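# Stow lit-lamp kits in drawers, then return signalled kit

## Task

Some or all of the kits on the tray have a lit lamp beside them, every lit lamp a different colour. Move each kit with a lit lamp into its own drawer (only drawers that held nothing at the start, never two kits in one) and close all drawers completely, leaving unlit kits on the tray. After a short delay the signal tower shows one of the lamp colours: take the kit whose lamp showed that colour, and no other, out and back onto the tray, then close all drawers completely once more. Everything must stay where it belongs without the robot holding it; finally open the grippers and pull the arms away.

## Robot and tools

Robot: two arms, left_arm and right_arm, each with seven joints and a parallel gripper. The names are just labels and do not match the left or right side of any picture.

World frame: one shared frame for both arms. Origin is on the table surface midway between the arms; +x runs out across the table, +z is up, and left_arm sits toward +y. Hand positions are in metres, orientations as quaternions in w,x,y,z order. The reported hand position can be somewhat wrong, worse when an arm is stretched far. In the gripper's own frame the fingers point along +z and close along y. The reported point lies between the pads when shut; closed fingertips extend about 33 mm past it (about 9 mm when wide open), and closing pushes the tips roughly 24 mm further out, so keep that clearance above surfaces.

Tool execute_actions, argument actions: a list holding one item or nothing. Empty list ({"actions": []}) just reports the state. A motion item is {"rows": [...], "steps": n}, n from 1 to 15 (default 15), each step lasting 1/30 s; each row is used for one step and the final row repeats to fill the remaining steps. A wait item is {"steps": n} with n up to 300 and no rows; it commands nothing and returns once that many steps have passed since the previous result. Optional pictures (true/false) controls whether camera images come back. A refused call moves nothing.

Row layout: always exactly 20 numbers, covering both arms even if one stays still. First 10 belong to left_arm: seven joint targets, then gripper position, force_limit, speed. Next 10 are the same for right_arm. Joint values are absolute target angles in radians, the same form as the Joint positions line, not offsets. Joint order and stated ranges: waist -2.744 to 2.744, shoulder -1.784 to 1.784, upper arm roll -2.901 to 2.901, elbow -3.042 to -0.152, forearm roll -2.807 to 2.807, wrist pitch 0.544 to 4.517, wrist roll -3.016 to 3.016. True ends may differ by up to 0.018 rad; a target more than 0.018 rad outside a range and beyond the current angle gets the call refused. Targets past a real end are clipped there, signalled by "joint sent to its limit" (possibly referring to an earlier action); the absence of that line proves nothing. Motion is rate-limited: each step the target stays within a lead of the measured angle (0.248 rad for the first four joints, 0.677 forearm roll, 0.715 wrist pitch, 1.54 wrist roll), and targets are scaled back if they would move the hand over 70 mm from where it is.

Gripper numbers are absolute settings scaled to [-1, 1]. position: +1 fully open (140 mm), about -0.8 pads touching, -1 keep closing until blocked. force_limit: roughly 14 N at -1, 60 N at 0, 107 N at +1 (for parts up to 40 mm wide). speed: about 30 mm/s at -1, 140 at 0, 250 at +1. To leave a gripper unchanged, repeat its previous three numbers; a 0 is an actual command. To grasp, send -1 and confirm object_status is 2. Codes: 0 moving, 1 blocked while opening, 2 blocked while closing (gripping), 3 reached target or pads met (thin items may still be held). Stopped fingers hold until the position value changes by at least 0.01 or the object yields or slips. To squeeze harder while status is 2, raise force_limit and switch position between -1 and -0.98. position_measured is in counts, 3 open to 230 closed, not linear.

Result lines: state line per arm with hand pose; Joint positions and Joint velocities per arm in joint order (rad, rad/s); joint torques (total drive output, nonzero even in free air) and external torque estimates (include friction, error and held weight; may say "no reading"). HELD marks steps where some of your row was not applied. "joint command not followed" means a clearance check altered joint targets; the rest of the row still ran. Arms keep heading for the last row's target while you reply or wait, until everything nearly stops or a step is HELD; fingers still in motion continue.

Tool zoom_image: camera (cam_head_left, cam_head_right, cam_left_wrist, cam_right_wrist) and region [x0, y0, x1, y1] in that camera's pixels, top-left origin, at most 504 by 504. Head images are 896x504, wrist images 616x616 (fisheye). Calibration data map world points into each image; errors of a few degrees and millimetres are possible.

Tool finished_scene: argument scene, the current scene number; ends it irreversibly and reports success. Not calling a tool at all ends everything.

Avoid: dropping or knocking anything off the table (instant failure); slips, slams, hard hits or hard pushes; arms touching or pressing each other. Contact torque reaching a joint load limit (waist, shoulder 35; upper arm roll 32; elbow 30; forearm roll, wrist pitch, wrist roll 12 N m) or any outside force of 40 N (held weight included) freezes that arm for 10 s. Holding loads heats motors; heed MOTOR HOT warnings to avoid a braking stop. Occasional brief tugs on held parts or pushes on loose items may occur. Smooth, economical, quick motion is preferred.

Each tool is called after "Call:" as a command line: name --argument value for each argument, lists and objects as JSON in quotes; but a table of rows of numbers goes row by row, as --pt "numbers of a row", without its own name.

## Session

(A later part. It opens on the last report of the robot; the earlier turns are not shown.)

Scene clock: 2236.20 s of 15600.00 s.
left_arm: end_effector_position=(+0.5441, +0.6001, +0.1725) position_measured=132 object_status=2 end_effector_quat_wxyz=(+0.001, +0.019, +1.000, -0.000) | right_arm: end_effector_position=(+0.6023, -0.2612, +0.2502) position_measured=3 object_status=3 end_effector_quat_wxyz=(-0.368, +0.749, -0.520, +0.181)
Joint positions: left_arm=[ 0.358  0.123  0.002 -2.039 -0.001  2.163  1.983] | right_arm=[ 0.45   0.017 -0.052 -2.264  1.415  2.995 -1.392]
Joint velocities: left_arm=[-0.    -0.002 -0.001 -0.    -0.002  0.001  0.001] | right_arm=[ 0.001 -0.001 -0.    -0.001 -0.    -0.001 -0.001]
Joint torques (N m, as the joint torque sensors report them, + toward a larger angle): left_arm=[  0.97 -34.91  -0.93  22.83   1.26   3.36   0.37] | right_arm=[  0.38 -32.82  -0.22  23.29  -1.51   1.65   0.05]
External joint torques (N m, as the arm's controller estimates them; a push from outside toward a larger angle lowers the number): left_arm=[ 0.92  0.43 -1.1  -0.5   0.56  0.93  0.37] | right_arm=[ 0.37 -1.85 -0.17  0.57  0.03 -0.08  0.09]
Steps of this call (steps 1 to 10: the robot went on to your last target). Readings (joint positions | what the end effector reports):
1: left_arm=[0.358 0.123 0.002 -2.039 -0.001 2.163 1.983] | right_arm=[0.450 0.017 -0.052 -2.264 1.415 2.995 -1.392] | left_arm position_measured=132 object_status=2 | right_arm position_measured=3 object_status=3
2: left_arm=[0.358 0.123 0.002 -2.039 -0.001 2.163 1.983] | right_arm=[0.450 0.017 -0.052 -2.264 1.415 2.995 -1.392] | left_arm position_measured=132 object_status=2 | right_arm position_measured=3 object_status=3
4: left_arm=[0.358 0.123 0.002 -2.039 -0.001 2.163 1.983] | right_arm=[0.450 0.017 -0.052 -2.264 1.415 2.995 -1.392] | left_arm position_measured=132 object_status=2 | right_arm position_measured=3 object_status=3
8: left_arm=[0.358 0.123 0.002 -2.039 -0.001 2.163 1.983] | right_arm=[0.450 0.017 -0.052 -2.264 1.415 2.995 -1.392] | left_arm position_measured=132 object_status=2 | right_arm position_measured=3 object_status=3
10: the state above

Call:
execute_actions --actions '[{"rows":[[0.36,0.1235,0,-2.039,0,2.168,1.99,0.3,0,-0.3,0.45,0.017,-0.05,-2.264,1.415,2.995,-1.392,1,0,0]],"steps":14}]' --pictures false

Call:
execute_actions --actions '[{"rows":[[0.36,0.0936,0,-1.9993,0,2.09,1.99,0.3,0,-0.3,0.45,0.017,-0.05,-2.264,1.415,2.995,-1.392,1,0,0]],"steps":10}]' --pictures false

Call:
execute_actions --actions '[{"rows":[[0.36,0.0502,0,-1.8974,0,1.9476,1.99,0.3,0,-0.3,0.45,0.017,-0.05,-2.264,1.415,2.995,-1.392,1,0,0]],"steps":12}]' --pictures false

Call:
execute_actions --actions '[{"rows":[[0.4,-0.3745,0,-2.355,0,1.98,2.05,0,0,0,0.45,0.017,-0.05,-2.264,1.415,2.995,-1.392,1,0,0]],"steps":15}]' --pictures false

Call:
execute_actions --actions '[{"rows":[[0.494,-0.44,0,-2.88,0,2.45,2.19,0,0,0,0.45,0.017,-0.05,-2.264,1.415,2.995,-1.392,1,0,0]],"steps":15}]' --pictures false

Call:
execute_actions --actions '[{"rows":[[0.494,-0.4177,0,-2.9135,0,3.01,2.19,0,0,0,0.45,0.017,-0.05,-2.264,1.415,2.995,-1.392,1,0,0]],"steps":15}]' --pictures false

Call:
execute_actions --actions '[{"steps":25}]' --pictures false

Call:
execute_actions --actions '[{"rows":[[0.450,-0.298,0,-2.802,0,3.024,2.14,0,0,0,0.45,0.017,-0.05,-2.264,1.415,2.995,-1.392,1,0,0]],"steps":15}]' --pictures false

Call:
execute_actions --actions '[{"steps":15}]'

Scene clock: 2267.50 s of 15600.00 s.
left_arm: end_effector_position=(+0.5443, +0.6002, +0.1726) position_measured=91 object_status=0 end_effector_quat_wxyz=(+0.001, +0.019, +1.000, -0.000) | right_arm: end_effector_position=(+0.6023, -0.2612, +0.2502) position_measured=3 object_status=3 end_effector_quat_wxyz=(-0.368, +0.749, -0.520, +0.181)
Joint positions: left_arm=[ 0.358  0.123  0.002 -2.039 -0.001  2.164  1.983] | right_arm=[ 0.45   0.017 -0.052 -2.264  1.415  2.995 -1.392]
Joint velocities: left_arm=[ 0.001 -0.001 -0.001 -0.001  0.     0.001  0.001] | right_arm=[ 0.    -0.001 -0.    -0.001 -0.001  0.     0.   ]
Joint torques (N m, as the joint torque sensors report them, + toward a larger angle): left_arm=[  0.   -34.91  -1.22  23.37   1.17   3.1    0.4 ] | right_arm=[  0.32 -32.58  -0.43  23.18  -1.6    1.65   0.04]
External joint torques (N m, as the arm's controller estimates them; a push from outside toward a larger angle lowers the number): left_arm=[-0.17  0.21 -1.5   0.18  0.47  0.69  0.4 ] | right_arm=[ 0.31 -1.59 -0.38  0.48 -0.06 -0.08  0.08]
Steps of this call (steps 1 to 15: the robot went on to your last target; steps 16 to 90: nothing new was sent; then 27.83 s passed at rest; steps 91 to 104: all 14 steps of this action). Readings (joint positions | what the end effector reports):
91: left_arm=[0.358 0.123 0.002 -2.039 -0.001 2.163 1.983] | right_arm=[0.450 0.017 -0.052 -2.264 1.415 2.995 -1.392] | left_arm position_measured=132 object_status=0 | right_arm position_measured=3 object_status=3
92: left_arm=[0.358 0.123 0.002 -2.039 -0.001 2.163 1.983] | right_arm=[0.450 0.017 -0.052 -2.264 1.415 2.995 -1.392] | left_arm position_measured=132 object_status=0 | right_arm position_measured=3 object_status=3
94: left_arm=[0.358 0.123 0.002 -2.039 -0.001 2.163 1.983] | right_arm=[0.450 0.017 -0.052 -2.264 1.415 2.995 -1.392] | left_arm position_measured=116 object_status=0 | right_arm position_measured=3 object_status=3
98: left_arm=[0.358 0.123 0.002 -2.039 -0.001 2.164 1.983] | right_arm=[0.450 0.017 -0.052 -2.264 1.415 2.995 -1.392] | left_arm position_measured=93 object_status=0 | right_arm position_measured=3 object_status=3
104: the state above

Scene clock: 2267.83 s of 15600.00 s.
left_arm: end_effector_position=(+0.5477, +0.6015, +0.2033) position_measured=91 object_status=3 end_effector_quat_wxyz=(+0.006, +0.019, +1.000, +0.002) | right_arm: end_effector_position=(+0.6023, -0.2612, +0.2502) position_measured=3 object_status=3 end_effector_quat_wxyz=(-0.368, +0.749, -0.520, +0.181)
Joint positions: left_arm=[ 0.358  0.092  0.002 -1.999 -0.001  2.105  1.983] | right_arm=[ 0.45   0.017 -0.052 -2.264  1.415  2.995 -1.392]
Joint velocities: left_arm=[-0.     0.     0.001  0.001  0.001 -0.063 -0.   ] | right_arm=[-0.    -0.001 -0.     0.    -0.001  0.    -0.001]
Joint torques (N m, as the joint torque sensors report them, + toward a larger angle): left_arm=[  0.82 -34.16  -0.91  23.03   1.31   1.87   0.48] | right_arm=[  0.28 -32.88  -0.19  22.85  -1.52   1.69   0.04]
External joint torques (N m, as the arm's controller estimates them; a push from outside toward a larger angle lowers the number): left_arm=[ 0.84  0.59 -0.99 -0.82  0.57 -0.61  0.48] | right_arm=[ 0.33 -1.84 -0.07  0.09  0.02 -0.05  0.08]
Steps of this call (steps 1 to 10: all 10 steps of this action). Readings (joint positions | what the end effector reports):
1: left_arm=[0.358 0.122 0.002 -2.033 -0.001 2.151 1.983] | right_arm=[0.450 0.017 -0.052 -2.264 1.415 2.995 -1.392] | left_arm position_measured=91 object_status=3 | right_arm position_measured=3 object_status=3
2: left_arm=[0.358 0.117 0.002 -2.024 -0.001 2.140 1.983] | right_arm=[0.450 0.017 -0.052 -2.264 1.415 2.995 -1.392] | left_arm position_measured=91 object_status=3 | right_arm position_measured=3 object_status=3
4: left_arm=[0.358 0.103 0.002 -2.010 -0.001 2.125 1.983] | right_arm=[0.450 0.017 -0.052 -2.264 1.415 2.995 -1.392] | left_arm position_measured=91 object_status=3 | right_arm position_measured=3 object_status=3
8: left_arm=[0.358 0.092 0.002 -1.999 -0.001 2.110 1.983] | right_arm=[0.450 0.017 -0.052 -2.264 1.415 2.995 -1.392] | left_arm position_measured=91 object_status=3 | right_arm position_measured=3 object_status=3
10: the state above

Scene clock: 2268.23 s of 15600.00 s.
left_arm: end_effector_position=(+0.5504, +0.6025, +0.2656) position_measured=91 object_status=3 end_effector_quat_wxyz=(+0.011, +0.019, +1.000, +0.004) | right_arm: end_effector_position=(+0.6023, -0.2612, +0.2502) position_measured=3 object_status=3 end_effector_quat_wxyz=(-0.368, +0.749, -0.520, +0.181)
Joint positions: left_arm=[ 0.358  0.047  0.002 -1.896 -0.001  1.967  1.983] | right_arm=[ 0.45   0.017 -0.052 -2.264  1.415  2.995 -1.392]
Joint velocities: left_arm=[ 0.001  0.021  0.001 -0.002  0.001 -0.095 -0.001] | right_arm=[ 0.001  0.    -0.001 -0.001 -0.     0.     0.001]
Joint torques (N m, as the joint torque sensors report them, + toward a larger angle): left_arm=[  0.57 -32.61  -0.96  23.08   1.32   2.03   0.51] | right_arm=[  0.22 -32.65   0.05  23.22  -1.57   1.65   0.01]
External joint torques (N m, as the arm's controller estimates them; a push from outside toward a larger angle lowers the number): left_arm=[ 0.52  1.66 -1.07 -1.6   0.53 -0.51  0.51] | right_arm=[ 0.16 -1.72  0.05  0.53 -0.03 -0.08  0.05]
Steps of this call (steps 1 to 12: all 12 steps of this action). Readings (joint positions | what the end effector reports):
1: left_arm=[0.358 0.093 0.002 -1.981 -0.001 2.075 1.983] | right_arm=[0.450 0.017 -0.052 -2.264 1.415 2.995 -1.392] | left_arm position_measured=91 object_status=3 | right_arm position_measured=3 object_status=3
2: left_arm=[0.358 0.087 0.002 -1.958 -0.001 2.052 1.983] | right_arm=[0.450 0.017 -0.052 -2.264 1.415 2.995 -1.392] | left_arm position_measured=91 object_status=3 | right_arm position_measured=3 object_status=3
4: left_arm=[0.358 0.065 0.002 -1.922 -0.001 2.020 1.983] | right_arm=[0.450 0.017 -0.052 -2.264 1.415 2.995 -1.392] | left_arm position_measured=91 object_status=3 | right_arm position_measured=3 object_status=3
8: left_arm=[0.358 0.045 0.002 -1.896 -0.001 1.985 1.983] | right_arm=[0.450 0.017 -0.052 -2.264 1.415 2.995 -1.392] | left_arm position_measured=91 object_status=3 | right_arm position_measured=3 object_status=3
12: the state above

Scene clock: 2268.73 s of 15600.00 s.
left_arm: end_effector_position=(+0.4074, +0.5640, +0.2611) position_measured=129 object_status=3 end_effector_quat_wxyz=(-0.002, +0.024, +1.000, -0.002) | right_arm: end_effector_position=(+0.6023, -0.2612, +0.2502) position_measured=3 object_status=3 end_effector_quat_wxyz=(-0.368, +0.749, -0.520, +0.181)
Joint positions: left_arm=[ 0.397 -0.371  0.001 -2.352 -0.001  1.976  2.031] | right_arm=[ 0.45   0.017 -0.052 -2.264  1.415  2.995 -1.392]
Joint velocities: left_arm=[ 0.    -0.003 -0.001 -0.028  0.001 -0.001  0.042] | right_arm=[ 0.    -0.001 -0.001  0.    -0.    -0.     0.   ]
Joint torques (N m, as the joint torque sensors report them, + toward a larger angle): left_arm=[  1.11 -21.07  -0.19  23.31   1.26   3.25   0.47] | right_arm=[  0.09 -32.56  -0.28  23.44  -1.57   1.62   0.07]
External joint torques (N m, as the arm's controller estimates them; a push from outside toward a larger angle lowers the number): left_arm=[ 1.13 -1.67  0.19 -1.37  0.48  0.75  0.47] | right_arm=[ 0.12 -1.58 -0.19  0.73 -0.04 -0.12  0.12]
Steps of this call (steps 1 to 15: all 15 steps of this action). Readings (joint positions | what the end effector reports):
1: left_arm=[0.364 0.008 -0.002 -1.955 -0.001 1.976 1.988] | right_arm=[0.450 0.017 -0.052 -2.264 1.415 2.995 -1.392] | left_arm position_measured=91 object_status=0 | right_arm position_measured=3 object_status=3
2: left_arm=[0.371 -0.054 -0.002 -2.030 -0.001 1.974 1.993] | right_arm=[0.450 0.017 -0.052 -2.264 1.415 2.995 -1.392] | left_arm position_measured=97 object_status=0 | right_arm position_measured=3 object_status=3
4: left_arm=[0.385 -0.189 -0.001 -2.169 -0.001 1.976 2.001] | right_arm=[0.450 0.017 -0.052 -2.264 1.415 2.995 -1.392] | left_arm position_measured=113 object_status=0 | right_arm position_measured=3 object_status=3
8: left_arm=[0.397 -0.351 0.001 -2.315 -0.001 1.976 2.016] | right_arm=[0.450 0.017 -0.052 -2.264 1.415 2.995 -1.392] | left_arm position_measured=129 object_status=0 | right_arm position_measured=3 object_status=3
15: the state above

Scene clock: 2269.23 s of 15600.00 s.
left_arm: end_effector_position=(+0.2995, +0.5509, +0.0929) position_measured=129 object_status=3 end_effector_quat_wxyz=(-0.011, +0.036, +0.999, -0.008) | right_arm: end_effector_position=(+0.6023, -0.2612, +0.2502) position_measured=3 object_status=3 end_effector_quat_wxyz=(-0.368, +0.749, -0.520, +0.181)
Joint positions: left_arm=[ 0.491 -0.436  0.001 -2.878 -0.001  2.414  2.151] | right_arm=[ 0.45   0.017 -0.052 -2.264  1.415  2.995 -1.392]
Joint velocities: left_arm=[ 0.001 -0.024 -0.002 -0.    -0.002  0.192  0.108] | right_arm=[ 0.001 -0.    -0.001  0.     0.    -0.001  0.   ]
Joint torques (N m, as the joint torque sensors report them, + toward a larger angle): left_arm=[  0.78 -14.04  -0.84  18.92   0.96   3.15   0.34] | right_arm=[  0.49 -32.64  -0.36  23.07  -1.53   1.65   0.04]
External joint torques (N m, as the arm's controller estimates them; a push from outside toward a larger angle lowers the number): left_arm=[ 0.78 -1.52 -0.41 -1.27  0.41  0.9   0.34] | right_arm=[ 0.45 -1.69 -0.34  0.36  0.01 -0.07  0.09]
Steps of this call (steps 1 to 15: all 15 steps of this action). Readings (joint positions | what the end effector reports):
1: left_arm=[0.416 -0.394 -0.008 -2.407 -0.001 2.058 2.045] | right_arm=[0.450 0.017 -0.052 -2.264 1.415 2.995 -1.392] | left_arm position_measured=129 object_status=3 | right_arm position_measured=3 object_status=3
2: left_arm=[0.439 -0.417 -0.007 -2.480 -0.001 2.130 2.060] | right_arm=[0.450 0.017 -0.052 -2.264 1.415 2.995 -1.392] | left_arm position_measured=129 object_status=3 | right_arm position_measured=3 object_status=3
4: left_arm=[0.469 -0.432 -0.000 -2.613 -0.001 2.222 2.080] | right_arm=[0.450 0.017 -0.052 -2.264 1.415 2.995 -1.392] | left_arm position_measured=129 object_status=3 | right_arm position_measured=3 object_status=3
8: left_arm=[0.488 -0.432 0.001 -2.822 -0.001 2.330 2.113] | right_arm=[0.450 0.017 -0.052 -2.264 1.415 2.995 -1.392] | left_arm position_measured=129 object_status=3 | right_arm position_measured=3 object_status=3
15: the state above

Scene clock: 2269.73 s of 15600.00 s.
left_arm: end_effector_position=(+0.4151, +0.6153, +0.1520) position_measured=129 object_status=3 end_effector_quat_wxyz=(+0.191, +0.046, +0.973, +0.118) | right_arm: end_effector_position=(+0.6023, -0.2612, +0.2502) position_measured=3 object_status=3 end_effector_quat_wxyz=(-0.368, +0.749, -0.520, +0.181)
Joint positions: left_arm=[ 0.491 -0.421  0.001 -2.911 -0.001  2.943  2.173] | right_arm=[ 0.45   0.017 -0.052 -2.264  1.415  2.995 -1.392]
Joint velocities: left_arm=[ 0.001  0.002 -0.    -0.004  0.     0.384  0.034] | right_arm=[ 0.     0.001  0.001 -0.001  0.001  0.     0.001]
Joint torques (N m, as the joint torque sensors report them, + toward a larger angle): left_arm=[  1.77 -12.13  -0.99  19.21   0.94   3.83   0.46] | right_arm=[  0.4  -32.4   -0.22  23.36  -1.51   1.66  -0.01]
External joint torques (N m, as the arm's controller estimates them; a push from outside toward a larger angle lowers the number): left_arm=[ 1.74  1.34 -0.61 -1.12  0.42  0.76  0.46] | right_arm=[ 0.38 -1.57 -0.18  0.72  0.02 -0.06  0.03]
Steps of this call (steps 1 to 15: all 15 steps of this action). Readings (joint positions | what the end effector reports):
1: left_arm=[0.491 -0.435 0.001 -2.883 -0.001 2.455 2.152] | right_arm=[0.450 0.017 -0.052 -2.264 1.415 2.995 -1.392] | left_arm position_measured=129 object_status=3 | right_arm position_measured=3 object_status=3
2: left_arm=[0.491 -0.433 0.001 -2.887 -0.001 2.499 2.153] | right_arm=[0.450 0.017 -0.052 -2.264 1.415 2.995 -1.392] | left_arm position_measured=129 object_status=3 | right_arm position_measured=3 object_status=3
4: left_arm=[0.491 -0.429 0.001 -2.894 -0.001 2.586 2.155] | right_arm=[0.450 0.017 -0.052 -2.264 1.415 2.995 -1.392] | left_arm position_measured=129 object_status=3 | right_arm position_measured=3 object_status=3
8: left_arm=[0.491 -0.423 0.001 -2.906 -0.001 2.755 2.162] | right_arm=[0.450 0.017 -0.052 -2.264 1.415 2.995 -1.392] | left_arm position_measured=129 object_status=3 | right_arm position_measured=3 object_status=3
15: the state above

Scene clock: 2270.57 s of 15600.00 s.
left_arm: end_effector_position=(+0.4275, +0.6223, +0.1650) position_measured=129 object_status=3 end_effector_quat_wxyz=(+0.215, +0.050, +0.966, +0.134) | right_arm: end_effector_position=(+0.6023, -0.2612, +0.2502) position_measured=3 object_status=3 end_effector_quat_wxyz=(-0.368, +0.749, -0.520, +0.181)
Joint positions: left_arm=[ 0.491 -0.42   0.001 -2.912 -0.001  3.005  2.183] | right_arm=[ 0.45   0.017 -0.052 -2.264  1.415  2.995 -1.392]
Joint velocities: left_arm=[-0.001 -0.    -0.    -0.001 -0.001  0.003  0.002] | right_arm=[-0.001 -0.001  0.002 -0.     0.001 -0.001  0.   ]
Joint torques (N m, as the joint torque sensors report them, + toward a larger angle): left_arm=[  1.46 -12.29  -1.13  19.75   1.01   4.18   0.44] | right_arm=[  0.58 -32.7   -0.21  23.3   -1.5    1.67   0.07]
External joint torques (N m, as the arm's controller estimates them; a push from outside toward a larger angle lowers the number): left_arm=[ 1.46  1.51 -0.72 -0.97  0.49  0.9   0.44] | right_arm=[ 0.55 -1.65 -0.18  0.54  0.04 -0.06  0.11]
Steps of this call (steps 1 to 25: the robot went on to your last target). Readings (joint positions | what the end effector reports):
1: left_arm=[0.491 -0.420 0.001 -2.911 -0.001 2.955 2.174] | right_arm=[0.450 0.017 -0.052 -2.264 1.415 2.995 -1.392] | left_arm position_measured=129 object_status=3 | right_arm position_measured=3 object_status=3
2: left_arm=[0.491 -0.420 0.001 -2.911 -0.001 2.964 2.175] | right_arm=[0.450 0.017 -0.052 -2.264 1.415 2.995 -1.392] | left_arm position_measured=129 object_status=3 | right_arm position_measured=3 object_status=3
4: left_arm=[0.491 -0.420 0.001 -2.911 -0.001 2.978 2.177] | right_arm=[0.450 0.017 -0.052 -2.264 1.415 2.995 -1.392] | left_arm position_measured=129 object_status=3 | right_arm position_measured=3 object_status=3
8: left_arm=[0.491 -0.420 0.001 -2.912 -0.001 2.993 2.179] | right_arm=[0.450 0.017 -0.052 -2.264 1.415 2.995 -1.392] | left_arm position_measured=129 object_status=3 | right_arm position_measured=3 object_status=3
25: the state above

Scene clock: 2271.07 s of 15600.00 s.
left_arm: end_effector_position=(+0.4686, +0.6225, +0.1663) position_measured=129 object_status=3 end_effector_quat_wxyz=(+0.221, +0.055, +0.965, +0.128) | right_arm: end_effector_position=(+0.6023, -0.2612, +0.2502) position_measured=3 object_status=3 end_effector_quat_wxyz=(-0.368, +0.749, -0.520, +0.181)
Joint positions: left_arm=[ 0.453 -0.3    0.001 -2.804 -0.002  3.019  2.154] | right_arm=[ 0.45   0.017 -0.052 -2.264  1.415  2.995 -1.392]
Joint velocities: left_arm=[ 0.001  0.001  0.001  0.     0.     0.003 -0.023] | right_arm=[ 0.001 -0.001  0.    -0.001  0.     0.     0.002]
Joint torques (N m, as the joint torque sensors report them, + toward a larger angle): left_arm=[ -2.04 -16.14  -0.36  20.28   1.21   4.08  -0.25] | right_arm=[  0.   -32.78   0.04  23.36  -1.53   1.59   0.05]
External joint torques (N m, as the arm's controller estimates them; a push from outside toward a larger angle lowers the number): left_arm=[-2.1   1.65 -0.13 -0.23  0.71  0.81 -0.25] | right_arm=[-0.14 -1.91 -0.04  0.72  0.   -0.11  0.09]
Steps of this call (steps 1 to 15: all 15 steps of this action). Readings (joint positions | what the end effector reports):
1: left_arm=[0.483 -0.393 0.004 -2.887 -0.002 3.007 2.179] | right_arm=[0.450 0.017 -0.052 -2.264 1.415 2.995 -1.392] | left_arm position_measured=129 object_status=3 | right_arm position_measured=3 object_status=3
2: left_arm=[0.473 -0.360 0.003 -2.857 -0.002 3.009 2.176] | right_arm=[0.450 0.017 -0.052 -2.264 1.415 2.995 -1.392] | left_arm position_measured=129 object_status=3 | right_arm position_measured=3 object_status=3
4: left_arm=[0.460 -0.323 0.001 -2.824 -0.002 3.013 2.170] | right_arm=[0.450 0.017 -0.052 -2.264 1.415 2.995 -1.392] | left_arm position_measured=129 object_status=3 | right_arm position_measured=3 object_status=3
8: left_arm=[0.454 -0.303 0.001 -2.807 -0.002 3.017 2.162] | right_arm=[0.450 0.017 -0.052 -2.264 1.415 2.995 -1.392] | left_arm position_measured=129 object_status=3 | right_arm position_measured=3 object_status=3
15: the state above

Scene clock: 2271.57 s of 15600.00 s.
left_arm: end_effector_position=(+0.4688, +0.6226, +0.1664) position_measured=129 object_status=3 end_effector_quat_wxyz=(+0.221, +0.052, +0.965, +0.127) | right_arm: end_effector_position=(+0.6023, -0.2612, +0.2502) position_measured=3 object_status=3 end_effector_quat_wxyz=(-0.368, +0.749, -0.520, +0.181)
Joint positions: left_arm=[ 0.453 -0.3    0.001 -2.804 -0.002  3.02   2.148] | right_arm=[ 0.45   0.017 -0.052 -2.264  1.415  2.995 -1.392]
Joint velocities: left_arm=[ 0.001 -0.001  0.    -0.     0.001 -0.001 -0.005] | right_arm=[-0.     0.    -0.     0.001 -0.001 -0.002 -0.   ]
Joint torques (N m, as the joint torque sensors report them, + toward a larger angle): left_arm=[ -2.79 -16.38  -0.17  21.21   1.12   4.07  -0.18] | right_arm=[  0.44 -32.78  -0.22  23.16  -1.53   1.65   0.06]
External joint torques (N m, as the arm's controller estimates them; a push from outside toward a larger angle lowers the number): left_arm=[-2.86  1.49  0.06  0.59  0.62  0.77 -0.18] | right_arm=[ 0.46 -1.92 -0.14  0.49  0.01 -0.07  0.1 ]
Steps of this call (steps 1 to 15: the robot went on to your last target). Readings (joint positions | what the end effector reports):
1: left_arm=[0.453 -0.300 0.001 -2.804 -0.002 3.019 2.153] | right_arm=[0.450 0.017 -0.052 -2.264 1.415 2.995 -1.392] | left_arm position_measured=129 object_status=3 | right_arm position_measured=3 object_status=3
2: left_arm=[0.453 -0.300 0.001 -2.804 -0.002 3.019 2.152] | right_arm=[0.450 0.017 -0.052 -2.264 1.415 2.995 -1.392] | left_arm position_measured=129 object_status=3 | right_arm position_measured=3 object_status=3
4: left_arm=[0.453 -0.300 0.001 -2.804 -0.002 3.019 2.151] | right_arm=[0.450 0.017 -0.052 -2.264 1.415 2.995 -1.392] | left_arm position_measured=129 object_status=3 | right_arm position_measured=3 object_status=3
8: left_arm=[0.453 -0.300 0.001 -2.804 -0.002 3.020 2.150] | right_arm=[0.450 0.017 -0.052 -2.264 1.415 2.995 -1.392] | left_arm position_measured=129 object_status=3 | right_arm position_measured=3 object_status=3
15: the state above
All arms were judged still, so your last target was given up. Only a new action makes them travel on or press farther. Fingers that are still opening or closing keep moving.
camera_calibration (this result's frames):
cam_left_wrist: T_world_to_cam=[[0.21072, 0.936041, 0.281823, -0.720275], [0.616437, -0.350987, 0.70485, -0.174656], [0.758685, 0.0251999, -0.65097, -0.0724328], [0, 0, 0, 1]] pos_world=[0.314394, 0.61473, 0.278945]
cam_right_wrist: T_world_to_cam=[[-0.656724, -0.191801, -0.729332, 0.52508], [-0.611669, 0.70116, 0.366383, 0.451173], [0.441106, 0.686722, -0.577787, 0.234481], [0, 0, 0, 1]] pos_world=[0.51737, -0.376657, 0.353136]

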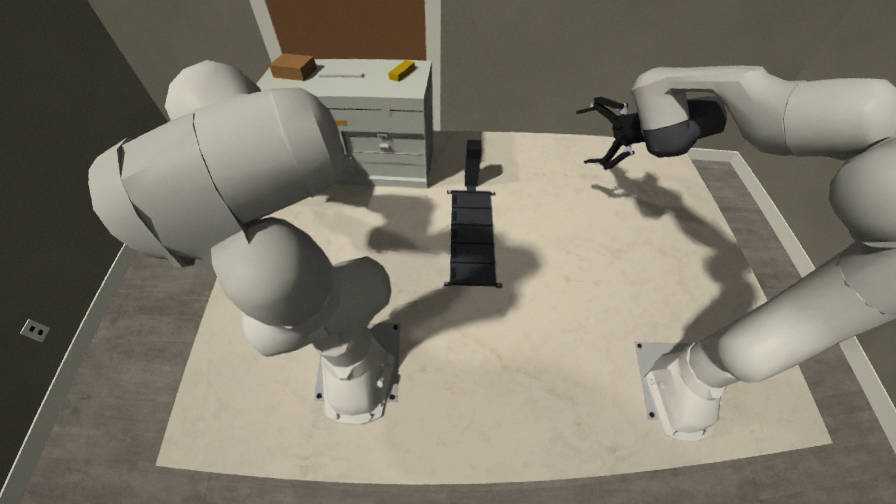

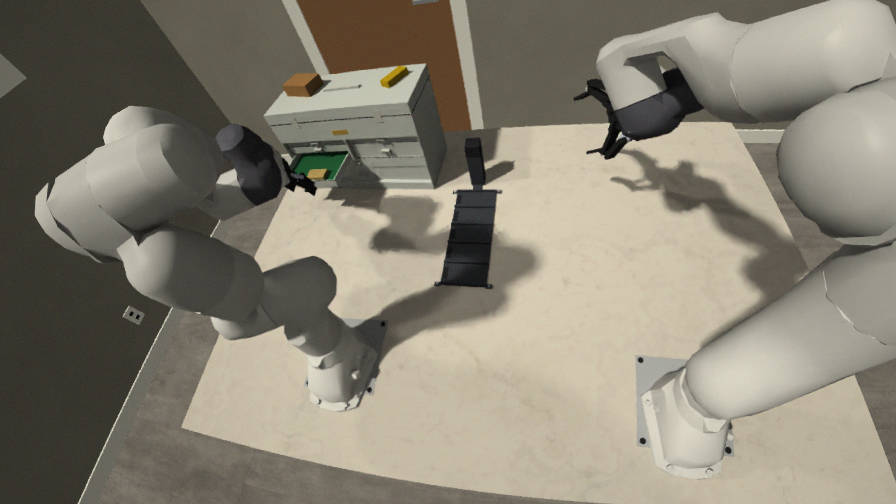

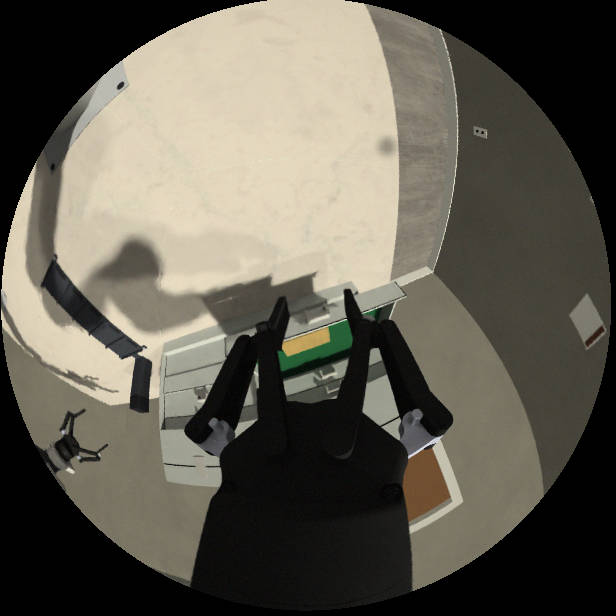

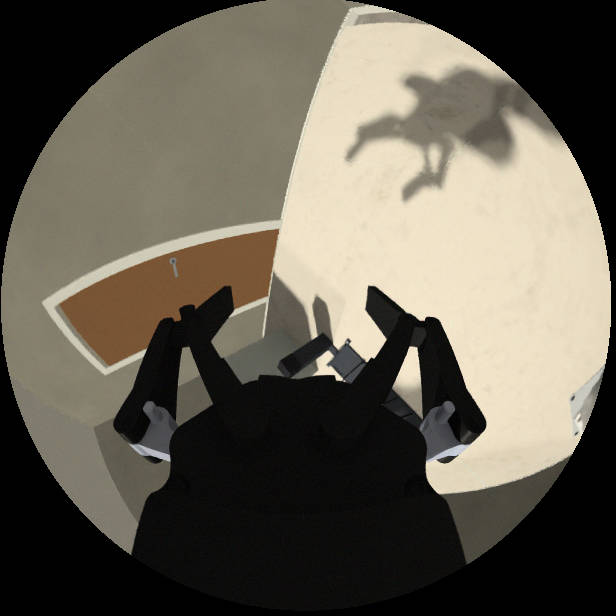

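Call:
execute_actions --actions '[{"rows":[[0.452,-0.30,0,-2.804,0,3.021,2.145,-1,0,-0.5,0.45,0.017,-0.05,-2.264,1.415,2.995,-1.392,1,0,0]],"steps":15}]' --pictures false

Call:
execute_actions --actions '[{"steps":10}]' --pictures false

Call:
execute_actions --actions '[{"rows":[ [0.4423,-0.2723,0,-2.7831,0,3.0208,2.134,-1,0,-0.5,0.45,0.017,-0.05,-2.264,1.415,2.995,-1.392,1,0,0], [0.4423,-0.2723,0,-2.7831,0,3.0208,2.134,-1,0,-0.5,0.45,0.017,-0.05,-2.264,1.415,2.995,-1.392,1,0,0], [0.4332,-0.2451,0,-2.7561,0,3.021,2.124,-1,0,-0.5,0.45,0.017,-0.05,-2.264,1.415,2.995,-1.392,1,0,0], [0.4332,-0.2451,0,-2.7561,0,3.021,2.124,-1,0,-0.5,0.45,0.017,-0.05,-2.264,1.415,2.995,-1.392,1,0,0], [0.4244,-0.2184,0,-2.7289,0,3.0205,2.1145,-1,0,-0.5,0.45,0.017,-0.05,-2.264,1.415,2.995,-1.392,1,0,0], [0.4244,-0.2184,0,-2.7289,0,3.0205,2.1145,-1,0,-0.5,0.45,0.017,-0.05,-2.264,1.415,2.995,-1.392,1,0,0], [0.4159,-0.1922,0,-2.7013,0,3.019,2.105,-1,0,-0.5,0.45,0.017,-0.05,-2.264,1.415,2.995,-1.392,1,0,0], [0.4159,-0.1922,0,-2.7013,0,3.019,2.105,-1,0,-0.5,0.45,0.017,-0.05,-2.264,1.415,2.995,-1.392,1,0,0], [0.4077,-0.1664,0,-2.6734,0,3.017,2.096,-1,0,-0.5,0.45,0.017,-0.05,-2.264,1.415,2.995,-1.392,1,0,0], [0.4077,-0.1664,0,-2.6734,0,3.017,2.096,-1,0,-0.5,0.45,0.017,-0.05,-2.264,1.415,2.995,-1.392,1,0,0], [0.3998,-0.141,0,-2.6453,0,3.0143,2.0875,-1,0,-0.5,0.45,0.017,-0.05,-2.264,1.415,2.995,-1.392,1,0,0], [0.3998,-0.141,0,-2.6453,0,3.0143,2.0875,-1,0,-0.5,0.45,0.017,-0.05,-2.264,1.415,2.995,-1.392,1,0,0], [0.3921,-0.1159,0,-2.6168,0,3.011,2.079,-1,0,-0.5,0.45,0.017,-0.05,-2.264,1.415,2.995,-1.392,1,0,0], [0.3921,-0.1159,0,-2.6168,0,3.011,2.079,-1,0,-0.5,0.45,0.017,-0.05,-2.264,1.415,2.995,-1.392,1,0,0]],"steps":14}]' --pictures false

Call:
execute_actions --actions '[{"rows":[ [0.3847,-0.0911,0,-2.588,0,3.0069,2.071,-1,0,-0.5,0.45,0.017,-0.05,-2.264,1.415,2.995,-1.392,1,0,0], [0.3847,-0.0911,0,-2.588,0,3.0069,2.071,-1,0,-0.5,0.45,0.017,-0.05,-2.264,1.415,2.995,-1.392,1,0,0], [0.3775,-0.0667,0,-2.559,0,3.0023,2.0635,-1,0,-0.5,0.45,0.017,-0.05,-2.264,1.415,2.995,-1.392,1,0,0], [0.3775,-0.0667,0,-2.559,0,3.0023,2.0635,-1,0,-0.5,0.45,0.017,-0.05,-2.264,1.415,2.995,-1.392,1,0,0], [0.3705,-0.0424,0,-2.5295,0,2.997,2.056,-1,0,-0.5,0.45,0.017,-0.05,-2.264,1.415,2.995,-1.392,1,0,0], [0.3705,-0.0424,0,-2.5295,0,2.997,2.056,-1,0,-0.5,0.45,0.017,-0.05,-2.264,1.415,2.995,-1.392,1,0,0], [0.3637,-0.0182,0,-2.4996,0,2.9914,2.049,-1,0,-0.5,0.45,0.017,-0.05,-2.264,1.415,2.995,-1.392,1,0,0], [0.3637,-0.0182,0,-2.4996,0,2.9914,2.049,-1,0,-0.5,0.45,0.017,-0.05,-2.264,1.415,2.995,-1.392,1,0,0], [0.3571,0.0057,0,-2.4693,0,2.985,2.042,-1,0,-0.5,0.45,0.017,-0.05,-2.264,1.415,2.995,-1.392,1,0,0], [0.3571,0.0057,0,-2.4693,0,2.985,2.042,-1,0,-0.5,0.45,0.017,-0.05,-2.264,1.415,2.995,-1.392,1,0,0], [0.3508,0.0295,0,-2.4386,0,2.978,2.038,-1,0,-0.5,0.45,0.017,-0.05,-2.264,1.415,2.995,-1.392,1,0,0], [0.3508,0.0295,0,-2.4386,0,2.978,2.038,-1,0,-0.5,0.45,0.017,-0.05,-2.264,1.415,2.995,-1.392,1,0,0], [0.345,0.0534,0,-2.4076,0,2.971,2.038,-1,0,-0.5,0.45,0.017,-0.05,-2.264,1.415,2.995,-1.392,1,0,0], [0.345,0.0534,0,-2.4076,0,2.971,2.038,-1,0,-0.5,0.45,0.017,-0.05,-2.264,1.415,2.995,-1.392,1,0,0], [0.343,0.0605,0,-2.3985,0,2.969,2.038,-1,0,-0.5,0.45,0.017,-0.05,-2.264,1.415,2.995,-1.392,1,0,0]],"steps":15}]' --pictures false

Call:
execute_actions --actions '[{"steps":15}]' --pictures false

Call:
execute_actions --actions '[{"rows":[[0.346,0.052,0,-2.408,0,2.97,2.045,0,0,0,0.45,0.017,-0.05,-2.264,1.415,2.995,-1.392,1,0,0]],"steps":12}]' --pictures false

Call:
execute_actions --actions '[{"rows":[[0.3867,-0.0911,0,-2.588,0,3.0069,2.081,0,0,0,0.45,0.017,-0.05,-2.264,1.415,2.995,-1.392,1,0,0]],"steps":15}]' --pictures false

Call:
execute_actions --actions '[{"steps":60}]'

Scene clock: 2315.43 s of 15600.00 s.
left_arm: end_effector_position=(+0.4692, +0.6219, +0.1665) position_measured=192 object_status=0 end_effector_quat_wxyz=(+0.222, +0.052, +0.965, +0.127) | right_arm: end_effector_position=(+0.6023, -0.2612, +0.2502) position_measured=3 object_status=3 end_effector_quat_wxyz=(-0.368, +0.749, -0.520, +0.181)
Joint positions: left_arm=[ 0.452 -0.3    0.    -2.804 -0.002  3.02   2.147] | right_arm=[ 0.45   0.017 -0.052 -2.264  1.415  2.995 -1.392]
Joint velocities: left_arm=[ 0.001 -0.     0.     0.002  0.001  0.     0.002] | right_arm=[ 0.     0.002 -0.    -0.    -0.001 -0.     0.001]
Joint torques (N m, as the joint torque sensors report them, + toward a larger angle): left_arm=[ -0.78 -17.17  -0.28  19.92   1.08   3.64   0.  ] | right_arm=[  0.57 -32.93  -0.45  23.03  -1.55   1.63   0.05]
External joint torques (N m, as the arm's controller estimates them; a push from outside toward a larger angle lowers the number): left_arm=[-0.81  0.7  -0.01 -0.72  0.57  0.34  0.  ] | right_arm=[ 0.57 -2.17 -0.38  0.45 -0.03 -0.09  0.09]
Steps of this call (steps 1 to 90: nothing new was sent; then 40.37 s passed at rest; steps 91 to 105: all 15 steps of this action). Readings (joint positions | what the end effector reports):
91: left_arm=[0.453 -0.300 0.001 -2.803 -0.002 3.020 2.147] | right_arm=[0.450 0.017 -0.052 -2.264 1.415 2.995 -1.392] | left_arm position_measured=129 object_status=0 | right_arm position_measured=3 object_status=3
92: left_arm=[0.453 -0.300 0.001 -2.803 -0.002 3.020 2.147] | right_arm=[0.450 0.017 -0.052 -2.264 1.415 2.995 -1.392] | left_arm position_measured=132 object_status=0 | right_arm position_measured=3 object_status=3
94: left_arm=[0.453 -0.300 0.001 -2.803 -0.002 3.020 2.147] | right_arm=[0.450 0.017 -0.052 -2.264 1.415 2.995 -1.392] | left_arm position_measured=142 object_status=0 | right_arm position_measured=3 object_status=3
98: left_arm=[0.453 -0.300 0.001 -2.803 -0.002 3.020 2.147] | right_arm=[0.450 0.017 -0.052 -2.264 1.415 2.995 -1.392] | left_arm position_measured=160 object_status=0 | right_arm position_measured=3 object_status=3
105: the state above

Scene clock: 2315.77 s of 15600.00 s.
left_arm: end_effector_position=(+0.4692, +0.6219, +0.1665) position_measured=192 object_status=2 end_effector_quat_wxyz=(+0.222, +0.052, +0.965, +0.127) | right_arm: end_effector_position=(+0.6023, -0.2612, +0.2502) position_measured=3 object_status=3 end_effector_quat_wxyz=(-0.368, +0.749, -0.520, +0.181)
Joint positions: left_arm=[ 0.452 -0.3    0.    -2.804 -0.002  3.02   2.147] | right_arm=[ 0.45   0.017 -0.052 -2.264  1.415  2.995 -1.392]
Joint velocities: left_arm=[-0.001 -0.001  0.    -0.     0.     0.001  0.   ] | right_arm=[-0.001  0.     0.    -0.001 -0.001  0.    -0.001]
Joint torques (N m, as the joint torque sensors report them, + toward a larger angle): left_arm=[ -0.35 -17.23  -0.48  20.53   1.14   3.65   0.06] | right_arm=[  0.35 -32.79  -0.32  23.24  -1.57   1.64   0.02]
External joint torques (N m, as the arm's controller estimates them; a push from outside toward a larger angle lowers the number): left_arm=[-0.31  0.63 -0.16 -0.07  0.62  0.35  0.06] | right_arm=[ 0.37 -1.86 -0.23  0.55 -0.04 -0.09  0.06]
Steps of this call (steps 1 to 10: the robot went on to your last target). Readings (joint positions | what the end effector reports):
1: left_arm=[0.452 -0.300 0.000 -2.804 -0.002 3.020 2.147] | right_arm=[0.450 0.017 -0.052 -2.264 1.415 2.995 -1.392] | left_arm position_measured=192 object_status=0 | right_arm position_measured=3 object_status=3
2: left_arm=[0.452 -0.300 0.000 -2.804 -0.002 3.020 2.147] | right_arm=[0.450 0.017 -0.052 -2.264 1.415 2.995 -1.392] | left_arm position_measured=192 object_status=0 | right_arm position_measured=3 object_status=3
4: left_arm=[0.452 -0.300 0.000 -2.804 -0.002 3.020 2.147] | right_arm=[0.450 0.017 -0.052 -2.264 1.415 2.995 -1.392] | left_arm position_measured=192 object_status=0 | right_arm position_measured=3 object_status=3
8: left_arm=[0.452 -0.300 0.000 -2.804 -0.002 3.020 2.147] | right_arm=[0.450 0.017 -0.052 -2.264 1.415 2.995 -1.392] | left_arm position_measured=192 object_status=2 | right_arm position_measured=3 object_status=3
10: the state above

Scene clock: 2316.23 s of 15600.00 s.
left_arm: end_effector_position=(+0.5291, +0.6193, +0.1657) position_measured=192 object_status=2 end_effector_quat_wxyz=(+0.227, +0.060, +0.965, +0.117) | right_arm: end_effector_position=(+0.6023, -0.2612, +0.2502) position_measured=3 object_status=3 end_effector_quat_wxyz=(-0.368, +0.749, -0.520, +0.181)
Joint positions: left_arm=[ 0.4   -0.14   0.    -2.641 -0.002  3.018  2.111] | right_arm=[ 0.45   0.017 -0.052 -2.264  1.415  2.995 -1.392]
Joint velocities: left_arm=[-0.091  0.312 -0.002  0.33  -0.001 -0.002 -0.098] | right_arm=[ 0.    -0.    -0.001 -0.    -0.    -0.     0.002]
Joint torques (N m, as the joint torque sensors report them, + toward a larger angle): left_arm=[ -0.87 -23.99  -0.2   19.06   1.04   2.24   0.06] | right_arm=[  0.34 -32.59  -0.02  23.32  -1.53   1.64   0.04]
External joint torques (N m, as the arm's controller estimates them; a push from outside toward a larger angle lowers the number): left_arm=[-2.3   2.42 -1.64  0.51  0.82 -0.9   0.05] | right_arm=[ 0.41 -1.63  0.12  0.65  0.   -0.1   0.08]
Steps of this call (steps 1 to 14: all 14 steps of this action). Readings (joint positions | what the end effector reports):
1: left_arm=[0.450 -0.295 0.000 -2.799 -0.002 3.020 2.146] | right_arm=[0.450 0.017 -0.052 -2.264 1.415 2.995 -1.392] | left_arm position_measured=192 object_status=2 | right_arm position_measured=3 object_status=3
2: left_arm=[0.448 -0.289 0.000 -2.793 -0.002 3.020 2.145] | right_arm=[0.450 0.017 -0.052 -2.264 1.415 2.995 -1.392] | left_arm position_measured=192 object_status=2 | right_arm position_measured=3 object_status=3
4: left_arm=[0.441 -0.269 0.001 -2.773 -0.002 3.020 2.142] | right_arm=[0.450 0.017 -0.052 -2.264 1.415 2.995 -1.392] | left_arm position_measured=192 object_status=2 | right_arm position_measured=3 object_status=3
8: left_arm=[0.425 -0.218 0.001 -2.723 -0.002 3.021 2.131] | right_arm=[0.450 0.017 -0.052 -2.264 1.415 2.995 -1.392] | left_arm position_measured=192 object_status=2 | right_arm position_measured=3 object_status=3
14: the state above

Scene clock: 2316.73 s of 15600.00 s.
left_arm: end_effector_position=(+0.6030, +0.6155, +0.1645) position_measured=192 object_status=2 end_effector_quat_wxyz=(+0.233, +0.062, +0.965, +0.106) | right_arm: end_effector_position=(+0.6023, -0.2612, +0.2502) position_measured=3 object_status=3 end_effector_quat_wxyz=(-0.368, +0.749, -0.520, +0.181)
Joint positions: left_arm=[ 0.349  0.041 -0.    -2.424 -0.002  2.984  2.062] | right_arm=[ 0.45   0.017 -0.052 -2.264  1.415  2.995 -1.392]
Joint velocities: left_arm=[-0.073  0.243 -0.001  0.314 -0.    -0.068 -0.061] | right_arm=[ 0.    -0.001 -0.001 -0.002  0.001 -0.    -0.   ]
Joint torques (N m, as the joint torque sensors report them, + toward a larger angle): left_arm=[ -0.43 -30.03   0.27  21.3    1.1    2.84  -0.32] | right_arm=[  0.53 -32.72  -0.13  23.23  -1.5    1.58   0.06]
External joint torques (N m, as the arm's controller estimates them; a push from outside toward a larger angle lowers the number): left_arm=[-0.93  2.25  0.41  1.48  0.57 -0.44 -0.32] | right_arm=[ 0.49 -1.89 -0.1   0.64  0.03 -0.14  0.1 ]
Steps of this call (steps 1 to 15: all 15 steps of this action). Readings (joint positions | what the end effector reports):
1: left_arm=[0.396 -0.127 0.000 -2.626 -0.002 3.017 2.107] | right_arm=[0.450 0.017 -0.052 -2.264 1.415 2.995 -1.392] | left_arm position_measured=192 object_status=2 | right_arm position_measured=3 object_status=3
2: left_arm=[0.393 -0.115 0.000 -2.613 -0.002 3.016 2.104] | right_arm=[0.450 0.017 -0.052 -2.264 1.415 2.995 -1.392] | left_arm position_measured=192 object_status=2 | right_arm position_measured=3 object_status=3
4: left_arm=[0.385 -0.090 0.000 -2.584 -0.002 3.013 2.096] | right_arm=[0.450 0.017 -0.052 -2.264 1.415 2.995 -1.392] | left_arm position_measured=192 object_status=2 | right_arm position_measured=3 object_status=3
8: left_arm=[0.371 -0.041 -0.000 -2.526 -0.002 3.004 2.082] | right_arm=[0.450 0.017 -0.052 -2.264 1.415 2.995 -1.392] | left_arm position_measured=192 object_status=2 | right_arm position_measured=3 object_status=3
15: the state above

Scene clock: 2317.23 s of 15600.00 s.
left_arm: end_effector_position=(+0.6077, +0.6152, +0.1643) position_measured=192 object_status=2 end_effector_quat_wxyz=(+0.231, +0.057, +0.966, +0.103) | right_arm: end_effector_position=(+0.6023, -0.2612, +0.2502) position_measured=3 object_status=3 end_effector_quat_wxyz=(-0.368, +0.749, -0.520, +0.181)
Joint positions: left_arm=[ 0.346  0.053 -0.    -2.403 -0.002  2.967  2.05 ] | right_arm=[ 0.45   0.017 -0.052 -2.264  1.415  2.995 -1.392]
Joint velocities: left_arm=[ 0.     0.001 -0.     0.002  0.    -0.004 -0.006] | right_arm=[ 0.     0.001 -0.    -0.     0.001 -0.001  0.001]
Joint torques (N m, as the joint torque sensors report them, + toward a larger angle): left_arm=[ -1.66 -26.22   0.86  22.56   1.15   3.82  -0.49] | right_arm=[  0.07 -32.83  -0.22  23.19  -1.57   1.67   0.01]
External joint torques (N m, as the arm's controller estimates them; a push from outside toward a larger angle lowers the number): left_arm=[-1.7   4.62  0.78  1.31  0.62  0.52 -0.49] | right_arm=[ 0.08 -1.98 -0.15  0.57 -0.05 -0.06  0.05]
Steps of this call (steps 1 to 15: the robot went on to your last target). Readings (joint positions | what the end effector reports):
1: left_arm=[0.347 0.047 -0.000 -2.416 -0.002 2.982 2.060] | right_arm=[0.450 0.017 -0.052 -2.264 1.415 2.995 -1.392] | left_arm position_measured=192 object_status=2 | right_arm position_measured=3 object_status=3
2: left_arm=[0.346 0.051 -0.000 -2.411 -0.002 2.979 2.058] | right_arm=[0.450 0.017 -0.052 -2.264 1.415 2.995 -1.392] | left_arm position_measured=192 object_status=2 | right_arm position_measured=3 object_status=3
4: left_arm=[0.346 0.053 -0.000 -2.407 -0.002 2.974 2.056] | right_arm=[0.450 0.017 -0.052 -2.264 1.415 2.995 -1.392] | left_arm position_measured=192 object_status=2 | right_arm position_measured=3 object_status=3
8: left_arm=[0.346 0.053 -0.000 -2.404 -0.002 2.969 2.053] | right_arm=[0.450 0.017 -0.052 -2.264 1.415 2.995 -1.392] | left_arm position_measured=192 object_status=2 | right_arm position_measured=3 object_status=3
15: the state above

Scene clock: 2317.63 s of 15600.00 s.
left_arm: end_effector_position=(+0.6063, +0.6147, +0.1632) position_measured=129 object_status=0 end_effector_quat_wxyz=(+0.230, +0.057, +0.966, +0.102) | right_arm: end_effector_position=(+0.6023, -0.2612, +0.2502) position_measured=3 object_status=3 end_effector_quat_wxyz=(-0.368, +0.749, -0.520, +0.181)
Joint positions: left_arm=[ 0.346  0.052 -0.    -2.406 -0.002  2.967  2.05 ] | right_arm=[ 0.45   0.017 -0.052 -2.264  1.415  2.995 -1.392]
Joint velocities: left_arm=[ 0.001 -0.001  0.    -0.001 -0.001 -0.    -0.001] | right_arm=[ 0.     0.001 -0.     0.001  0.     0.001 -0.001]
Joint torques (N m, as the joint torque sensors report them, + toward a larger angle): left_arm=[  0.36 -30.3    0.6   19.48   1.13   3.82  -0.15] | right_arm=[  0.3  -32.7   -0.03  23.2   -1.54   1.67  -0.01]
External joint torques (N m, as the arm's controller estimates them; a push from outside toward a larger angle lowers the number): left_arm=[ 0.23  0.47  0.43 -1.7   0.6   0.53 -0.15] | right_arm=[ 0.33 -1.83  0.06  0.53 -0.01 -0.06  0.04]
Steps of this call (steps 1 to 12: all 12 steps of this action). Readings (joint positions | what the end effector reports):
1: left_arm=[0.346 0.052 -0.000 -2.404 -0.002 2.967 2.050] | right_arm=[0.450 0.017 -0.052 -2.264 1.415 2.995 -1.392] | left_arm position_measured=192 object_status=0 | right_arm position_measured=3 object_status=3
2: left_arm=[0.346 0.052 -0.000 -2.405 -0.002 2.967 2.050] | right_arm=[0.450 0.017 -0.052 -2.264 1.415 2.995 -1.392] | left_arm position_measured=191 object_status=0 | right_arm position_measured=3 object_status=3
4: left_arm=[0.346 0.052 -0.000 -2.406 -0.002 2.967 2.050] | right_arm=[0.450 0.017 -0.052 -2.264 1.415 2.995 -1.392] | left_arm position_measured=171 object_status=0 | right_arm position_measured=3 object_status=3
8: left_arm=[0.346 0.052 -0.000 -2.406 -0.002 2.967 2.050] | right_arm=[0.450 0.017 -0.052 -2.264 1.415 2.995 -1.392] | left_arm position_measured=140 object_status=0 | right_arm position_measured=3 object_status=3
12: the state above

Scene clock: 2318.13 s of 15600.00 s.
left_arm: end_effector_position=(+0.5458, +0.6163, +0.1610) position_measured=129 object_status=3 end_effector_quat_wxyz=(+0.224, +0.048, +0.967, +0.108) | right_arm: end_effector_position=(+0.6023, -0.2612, +0.2502) position_measured=3 object_status=3 end_effector_quat_wxyz=(-0.368, +0.749, -0.520, +0.181)
Joint positions: left_arm=[ 0.384 -0.089  0.    -2.586 -0.     3.001  2.07 ] | right_arm=[ 0.45   0.017 -0.052 -2.264  1.415  2.995 -1.392]
Joint velocities: left_arm=[ 0.    -0.003 -0.001 -0.004 -0.     0.013  0.015] | right_arm=[ 0.    -0.     0.    -0.001 -0.    -0.     0.   ]
Joint torques (N m, as the joint torque sensors report them, + toward a larger angle): left_arm=[  0.9  -27.81  -0.24  19.47   0.79   4.04   0.41] | right_arm=[ -0.06 -32.67   0.02  23.13  -1.56   1.62   0.03]
External joint torques (N m, as the arm's controller estimates them; a push from outside toward a larger angle lowers the number): left_arm=[ 0.95 -2.36 -0.11 -1.27  0.28  0.75  0.41] | right_arm=[-0.03 -1.81  0.11  0.53 -0.04 -0.11  0.07]
Steps of this call (steps 1 to 15: all 15 steps of this action). Readings (joint positions | what the end effector reports):
1: left_arm=[0.352 0.021 -0.004 -2.449 -0.000 2.975 2.052] | right_arm=[0.450 0.017 -0.052 -2.264 1.415 2.995 -1.392] | left_arm position_measured=129 object_status=0 | right_arm position_measured=3 object_status=3
2: left_arm=[0.361 -0.018 -0.004 -2.499 -0.000 2.979 2.055] | right_arm=[0.450 0.017 -0.052 -2.264 1.415 2.995 -1.392] | left_arm position_measured=129 object_status=0 | right_arm position_measured=3 object_status=3
4: left_arm=[0.376 -0.062 -0.001 -2.552 -0.000 2.986 2.058] | right_arm=[0.450 0.017 -0.052 -2.264 1.415 2.995 -1.392] | left_arm position_measured=129 object_status=3 | right_arm position_measured=3 object_status=3
8: left_arm=[0.384 -0.085 0.000 -2.581 -0.000 2.995 2.064] | right_arm=[0.450 0.017 -0.052 -2.264 1.415 2.995 -1.392] | left_arm position_measured=129 object_status=3 | right_arm position_measured=3 object_status=3
15: the state above

Scene clock: 2320.13 s of 15600.00 s.
left_arm: end_effector_position=(+0.5461, +0.6164, +0.1614) position_measured=129 object_status=3 end_effector_quat_wxyz=(+0.225, +0.051, +0.967, +0.109) | right_arm: end_effector_position=(+0.6023, -0.2612, +0.2502) position_measured=3 object_status=3 end_effector_quat_wxyz=(-0.368, +0.749, -0.520, +0.181)
Joint positions: left_arm=[ 0.384 -0.089  0.    -2.587 -0.     3.003  2.074] | right_arm=[ 0.45   0.017 -0.052 -2.264  1.415  2.995 -1.392]
Joint velocities: left_arm=[-0.001 -0.    -0.001  0.    -0.001 -0.    -0.   ] | right_arm=[-0.001 -0.001  0.001 -0.    -0.002 -0.001 -0.001]
Joint torques (N m, as the joint torque sensors report them, + toward a larger angle): left_arm=[  1.16 -26.18   0.11  19.16   0.78   4.09   0.39] | right_arm=[  0.51 -32.77   0.01  23.41  -1.57   1.64   0.04]
External joint torques (N m, as the arm's controller estimates them; a push from outside toward a larger angle lowers the number): left_arm=[ 1.18 -0.81  0.22 -1.54  0.26  0.79  0.39] | right_arm=[ 0.52 -1.87  0.07  0.75 -0.04 -0.09  0.09]
Steps of this call (steps 1 to 15: the robot went on to your last target; steps 16 to 60: nothing new was sent). Readings (joint positions | what the end effector reports):
1: left_arm=[0.384 -0.089 0.000 -2.586 -0.000 3.001 2.070] | right_arm=[0.450 0.017 -0.052 -2.264 1.415 2.995 -1.392] | left_arm position_measured=129 object_status=3 | right_arm position_measured=3 object_status=3
2: left_arm=[0.384 -0.089 0.000 -2.586 -0.000 3.001 2.070] | right_arm=[0.450 0.017 -0.052 -2.264 1.415 2.995 -1.392] | left_arm position_measured=129 object_status=3 | right_arm position_measured=3 object_status=3
4: left_arm=[0.384 -0.089 0.000 -2.586 -0.000 3.002 2.071] | right_arm=[0.450 0.017 -0.052 -2.264 1.415 2.995 -1.392] | left_arm position_measured=129 object_status=3 | right_arm position_measured=3 object_status=3
8: left_arm=[0.384 -0.089 0.000 -2.586 -0.000 3.002 2.072] | right_arm=[0.450 0.017 -0.052 -2.264 1.415 2.995 -1.392] | left_arm position_measured=129 object_status=3 | right_arm position_measured=3 object_status=3
60: the state above
All arms were judged still, so your last target was given up. Only a new action makes them travel on or press farther. Fingers that are still opening or closing keep moving.
camera_calibration (this result's frames):
cam_left_wrist: T_world_to_cam=[[0.215124, 0.944452, 0.248458, -0.73154], [0.611013, -0.328634, 0.720182, -0.234286], [0.76183, -0.00311742, -0.64777, -0.118967], [0, 0, 0, 1]] pos_world=[0.391156, 0.61354, 0.273423]
cam_right_wrist: T_world_to_cam=[[-0.656725, -0.191801, -0.729332, 0.52508], [-0.611669, 0.70116, 0.366383, 0.451173], [0.441106, 0.686722, -0.577787, 0.234481], [0, 0, 0, 1]] pos_world=[0.51737, -0.376657, 0.353136]

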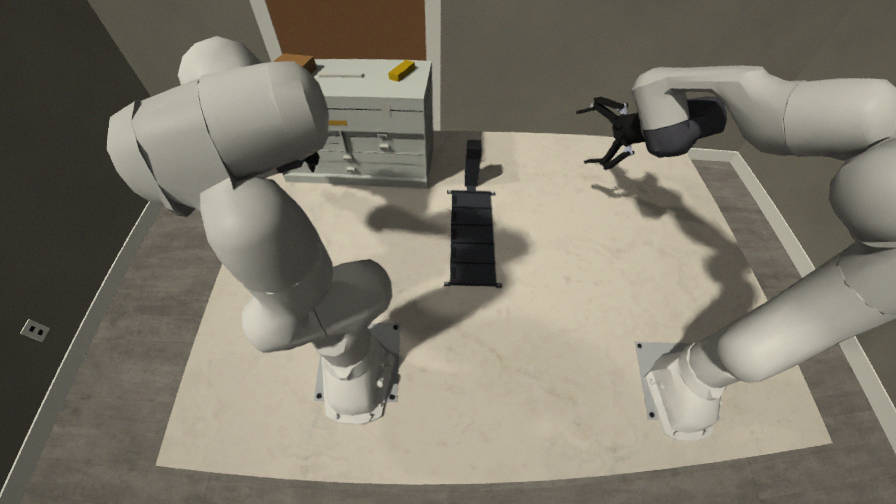

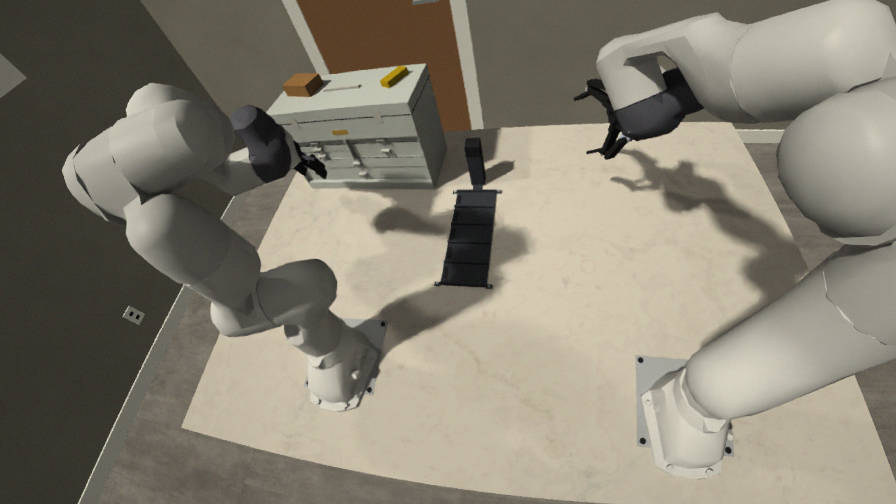

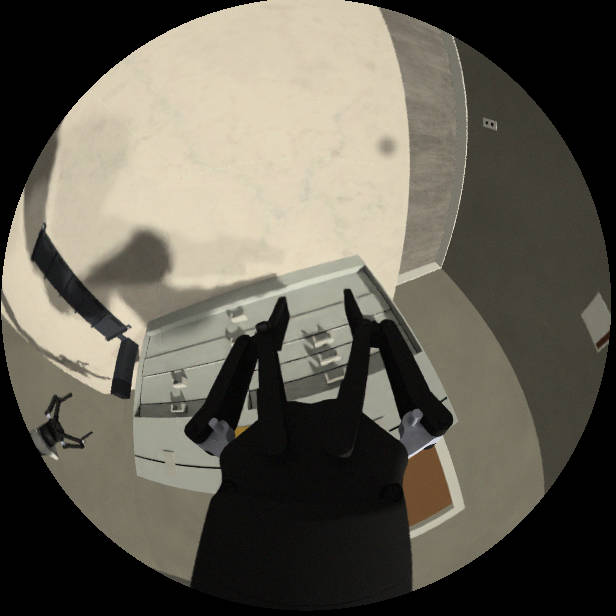

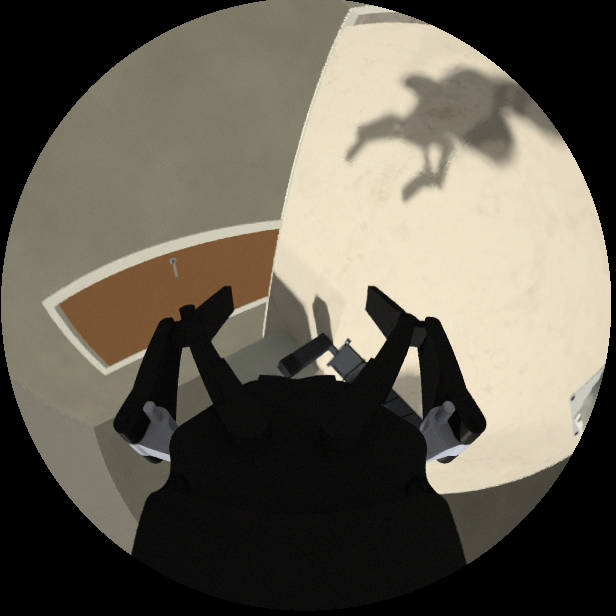

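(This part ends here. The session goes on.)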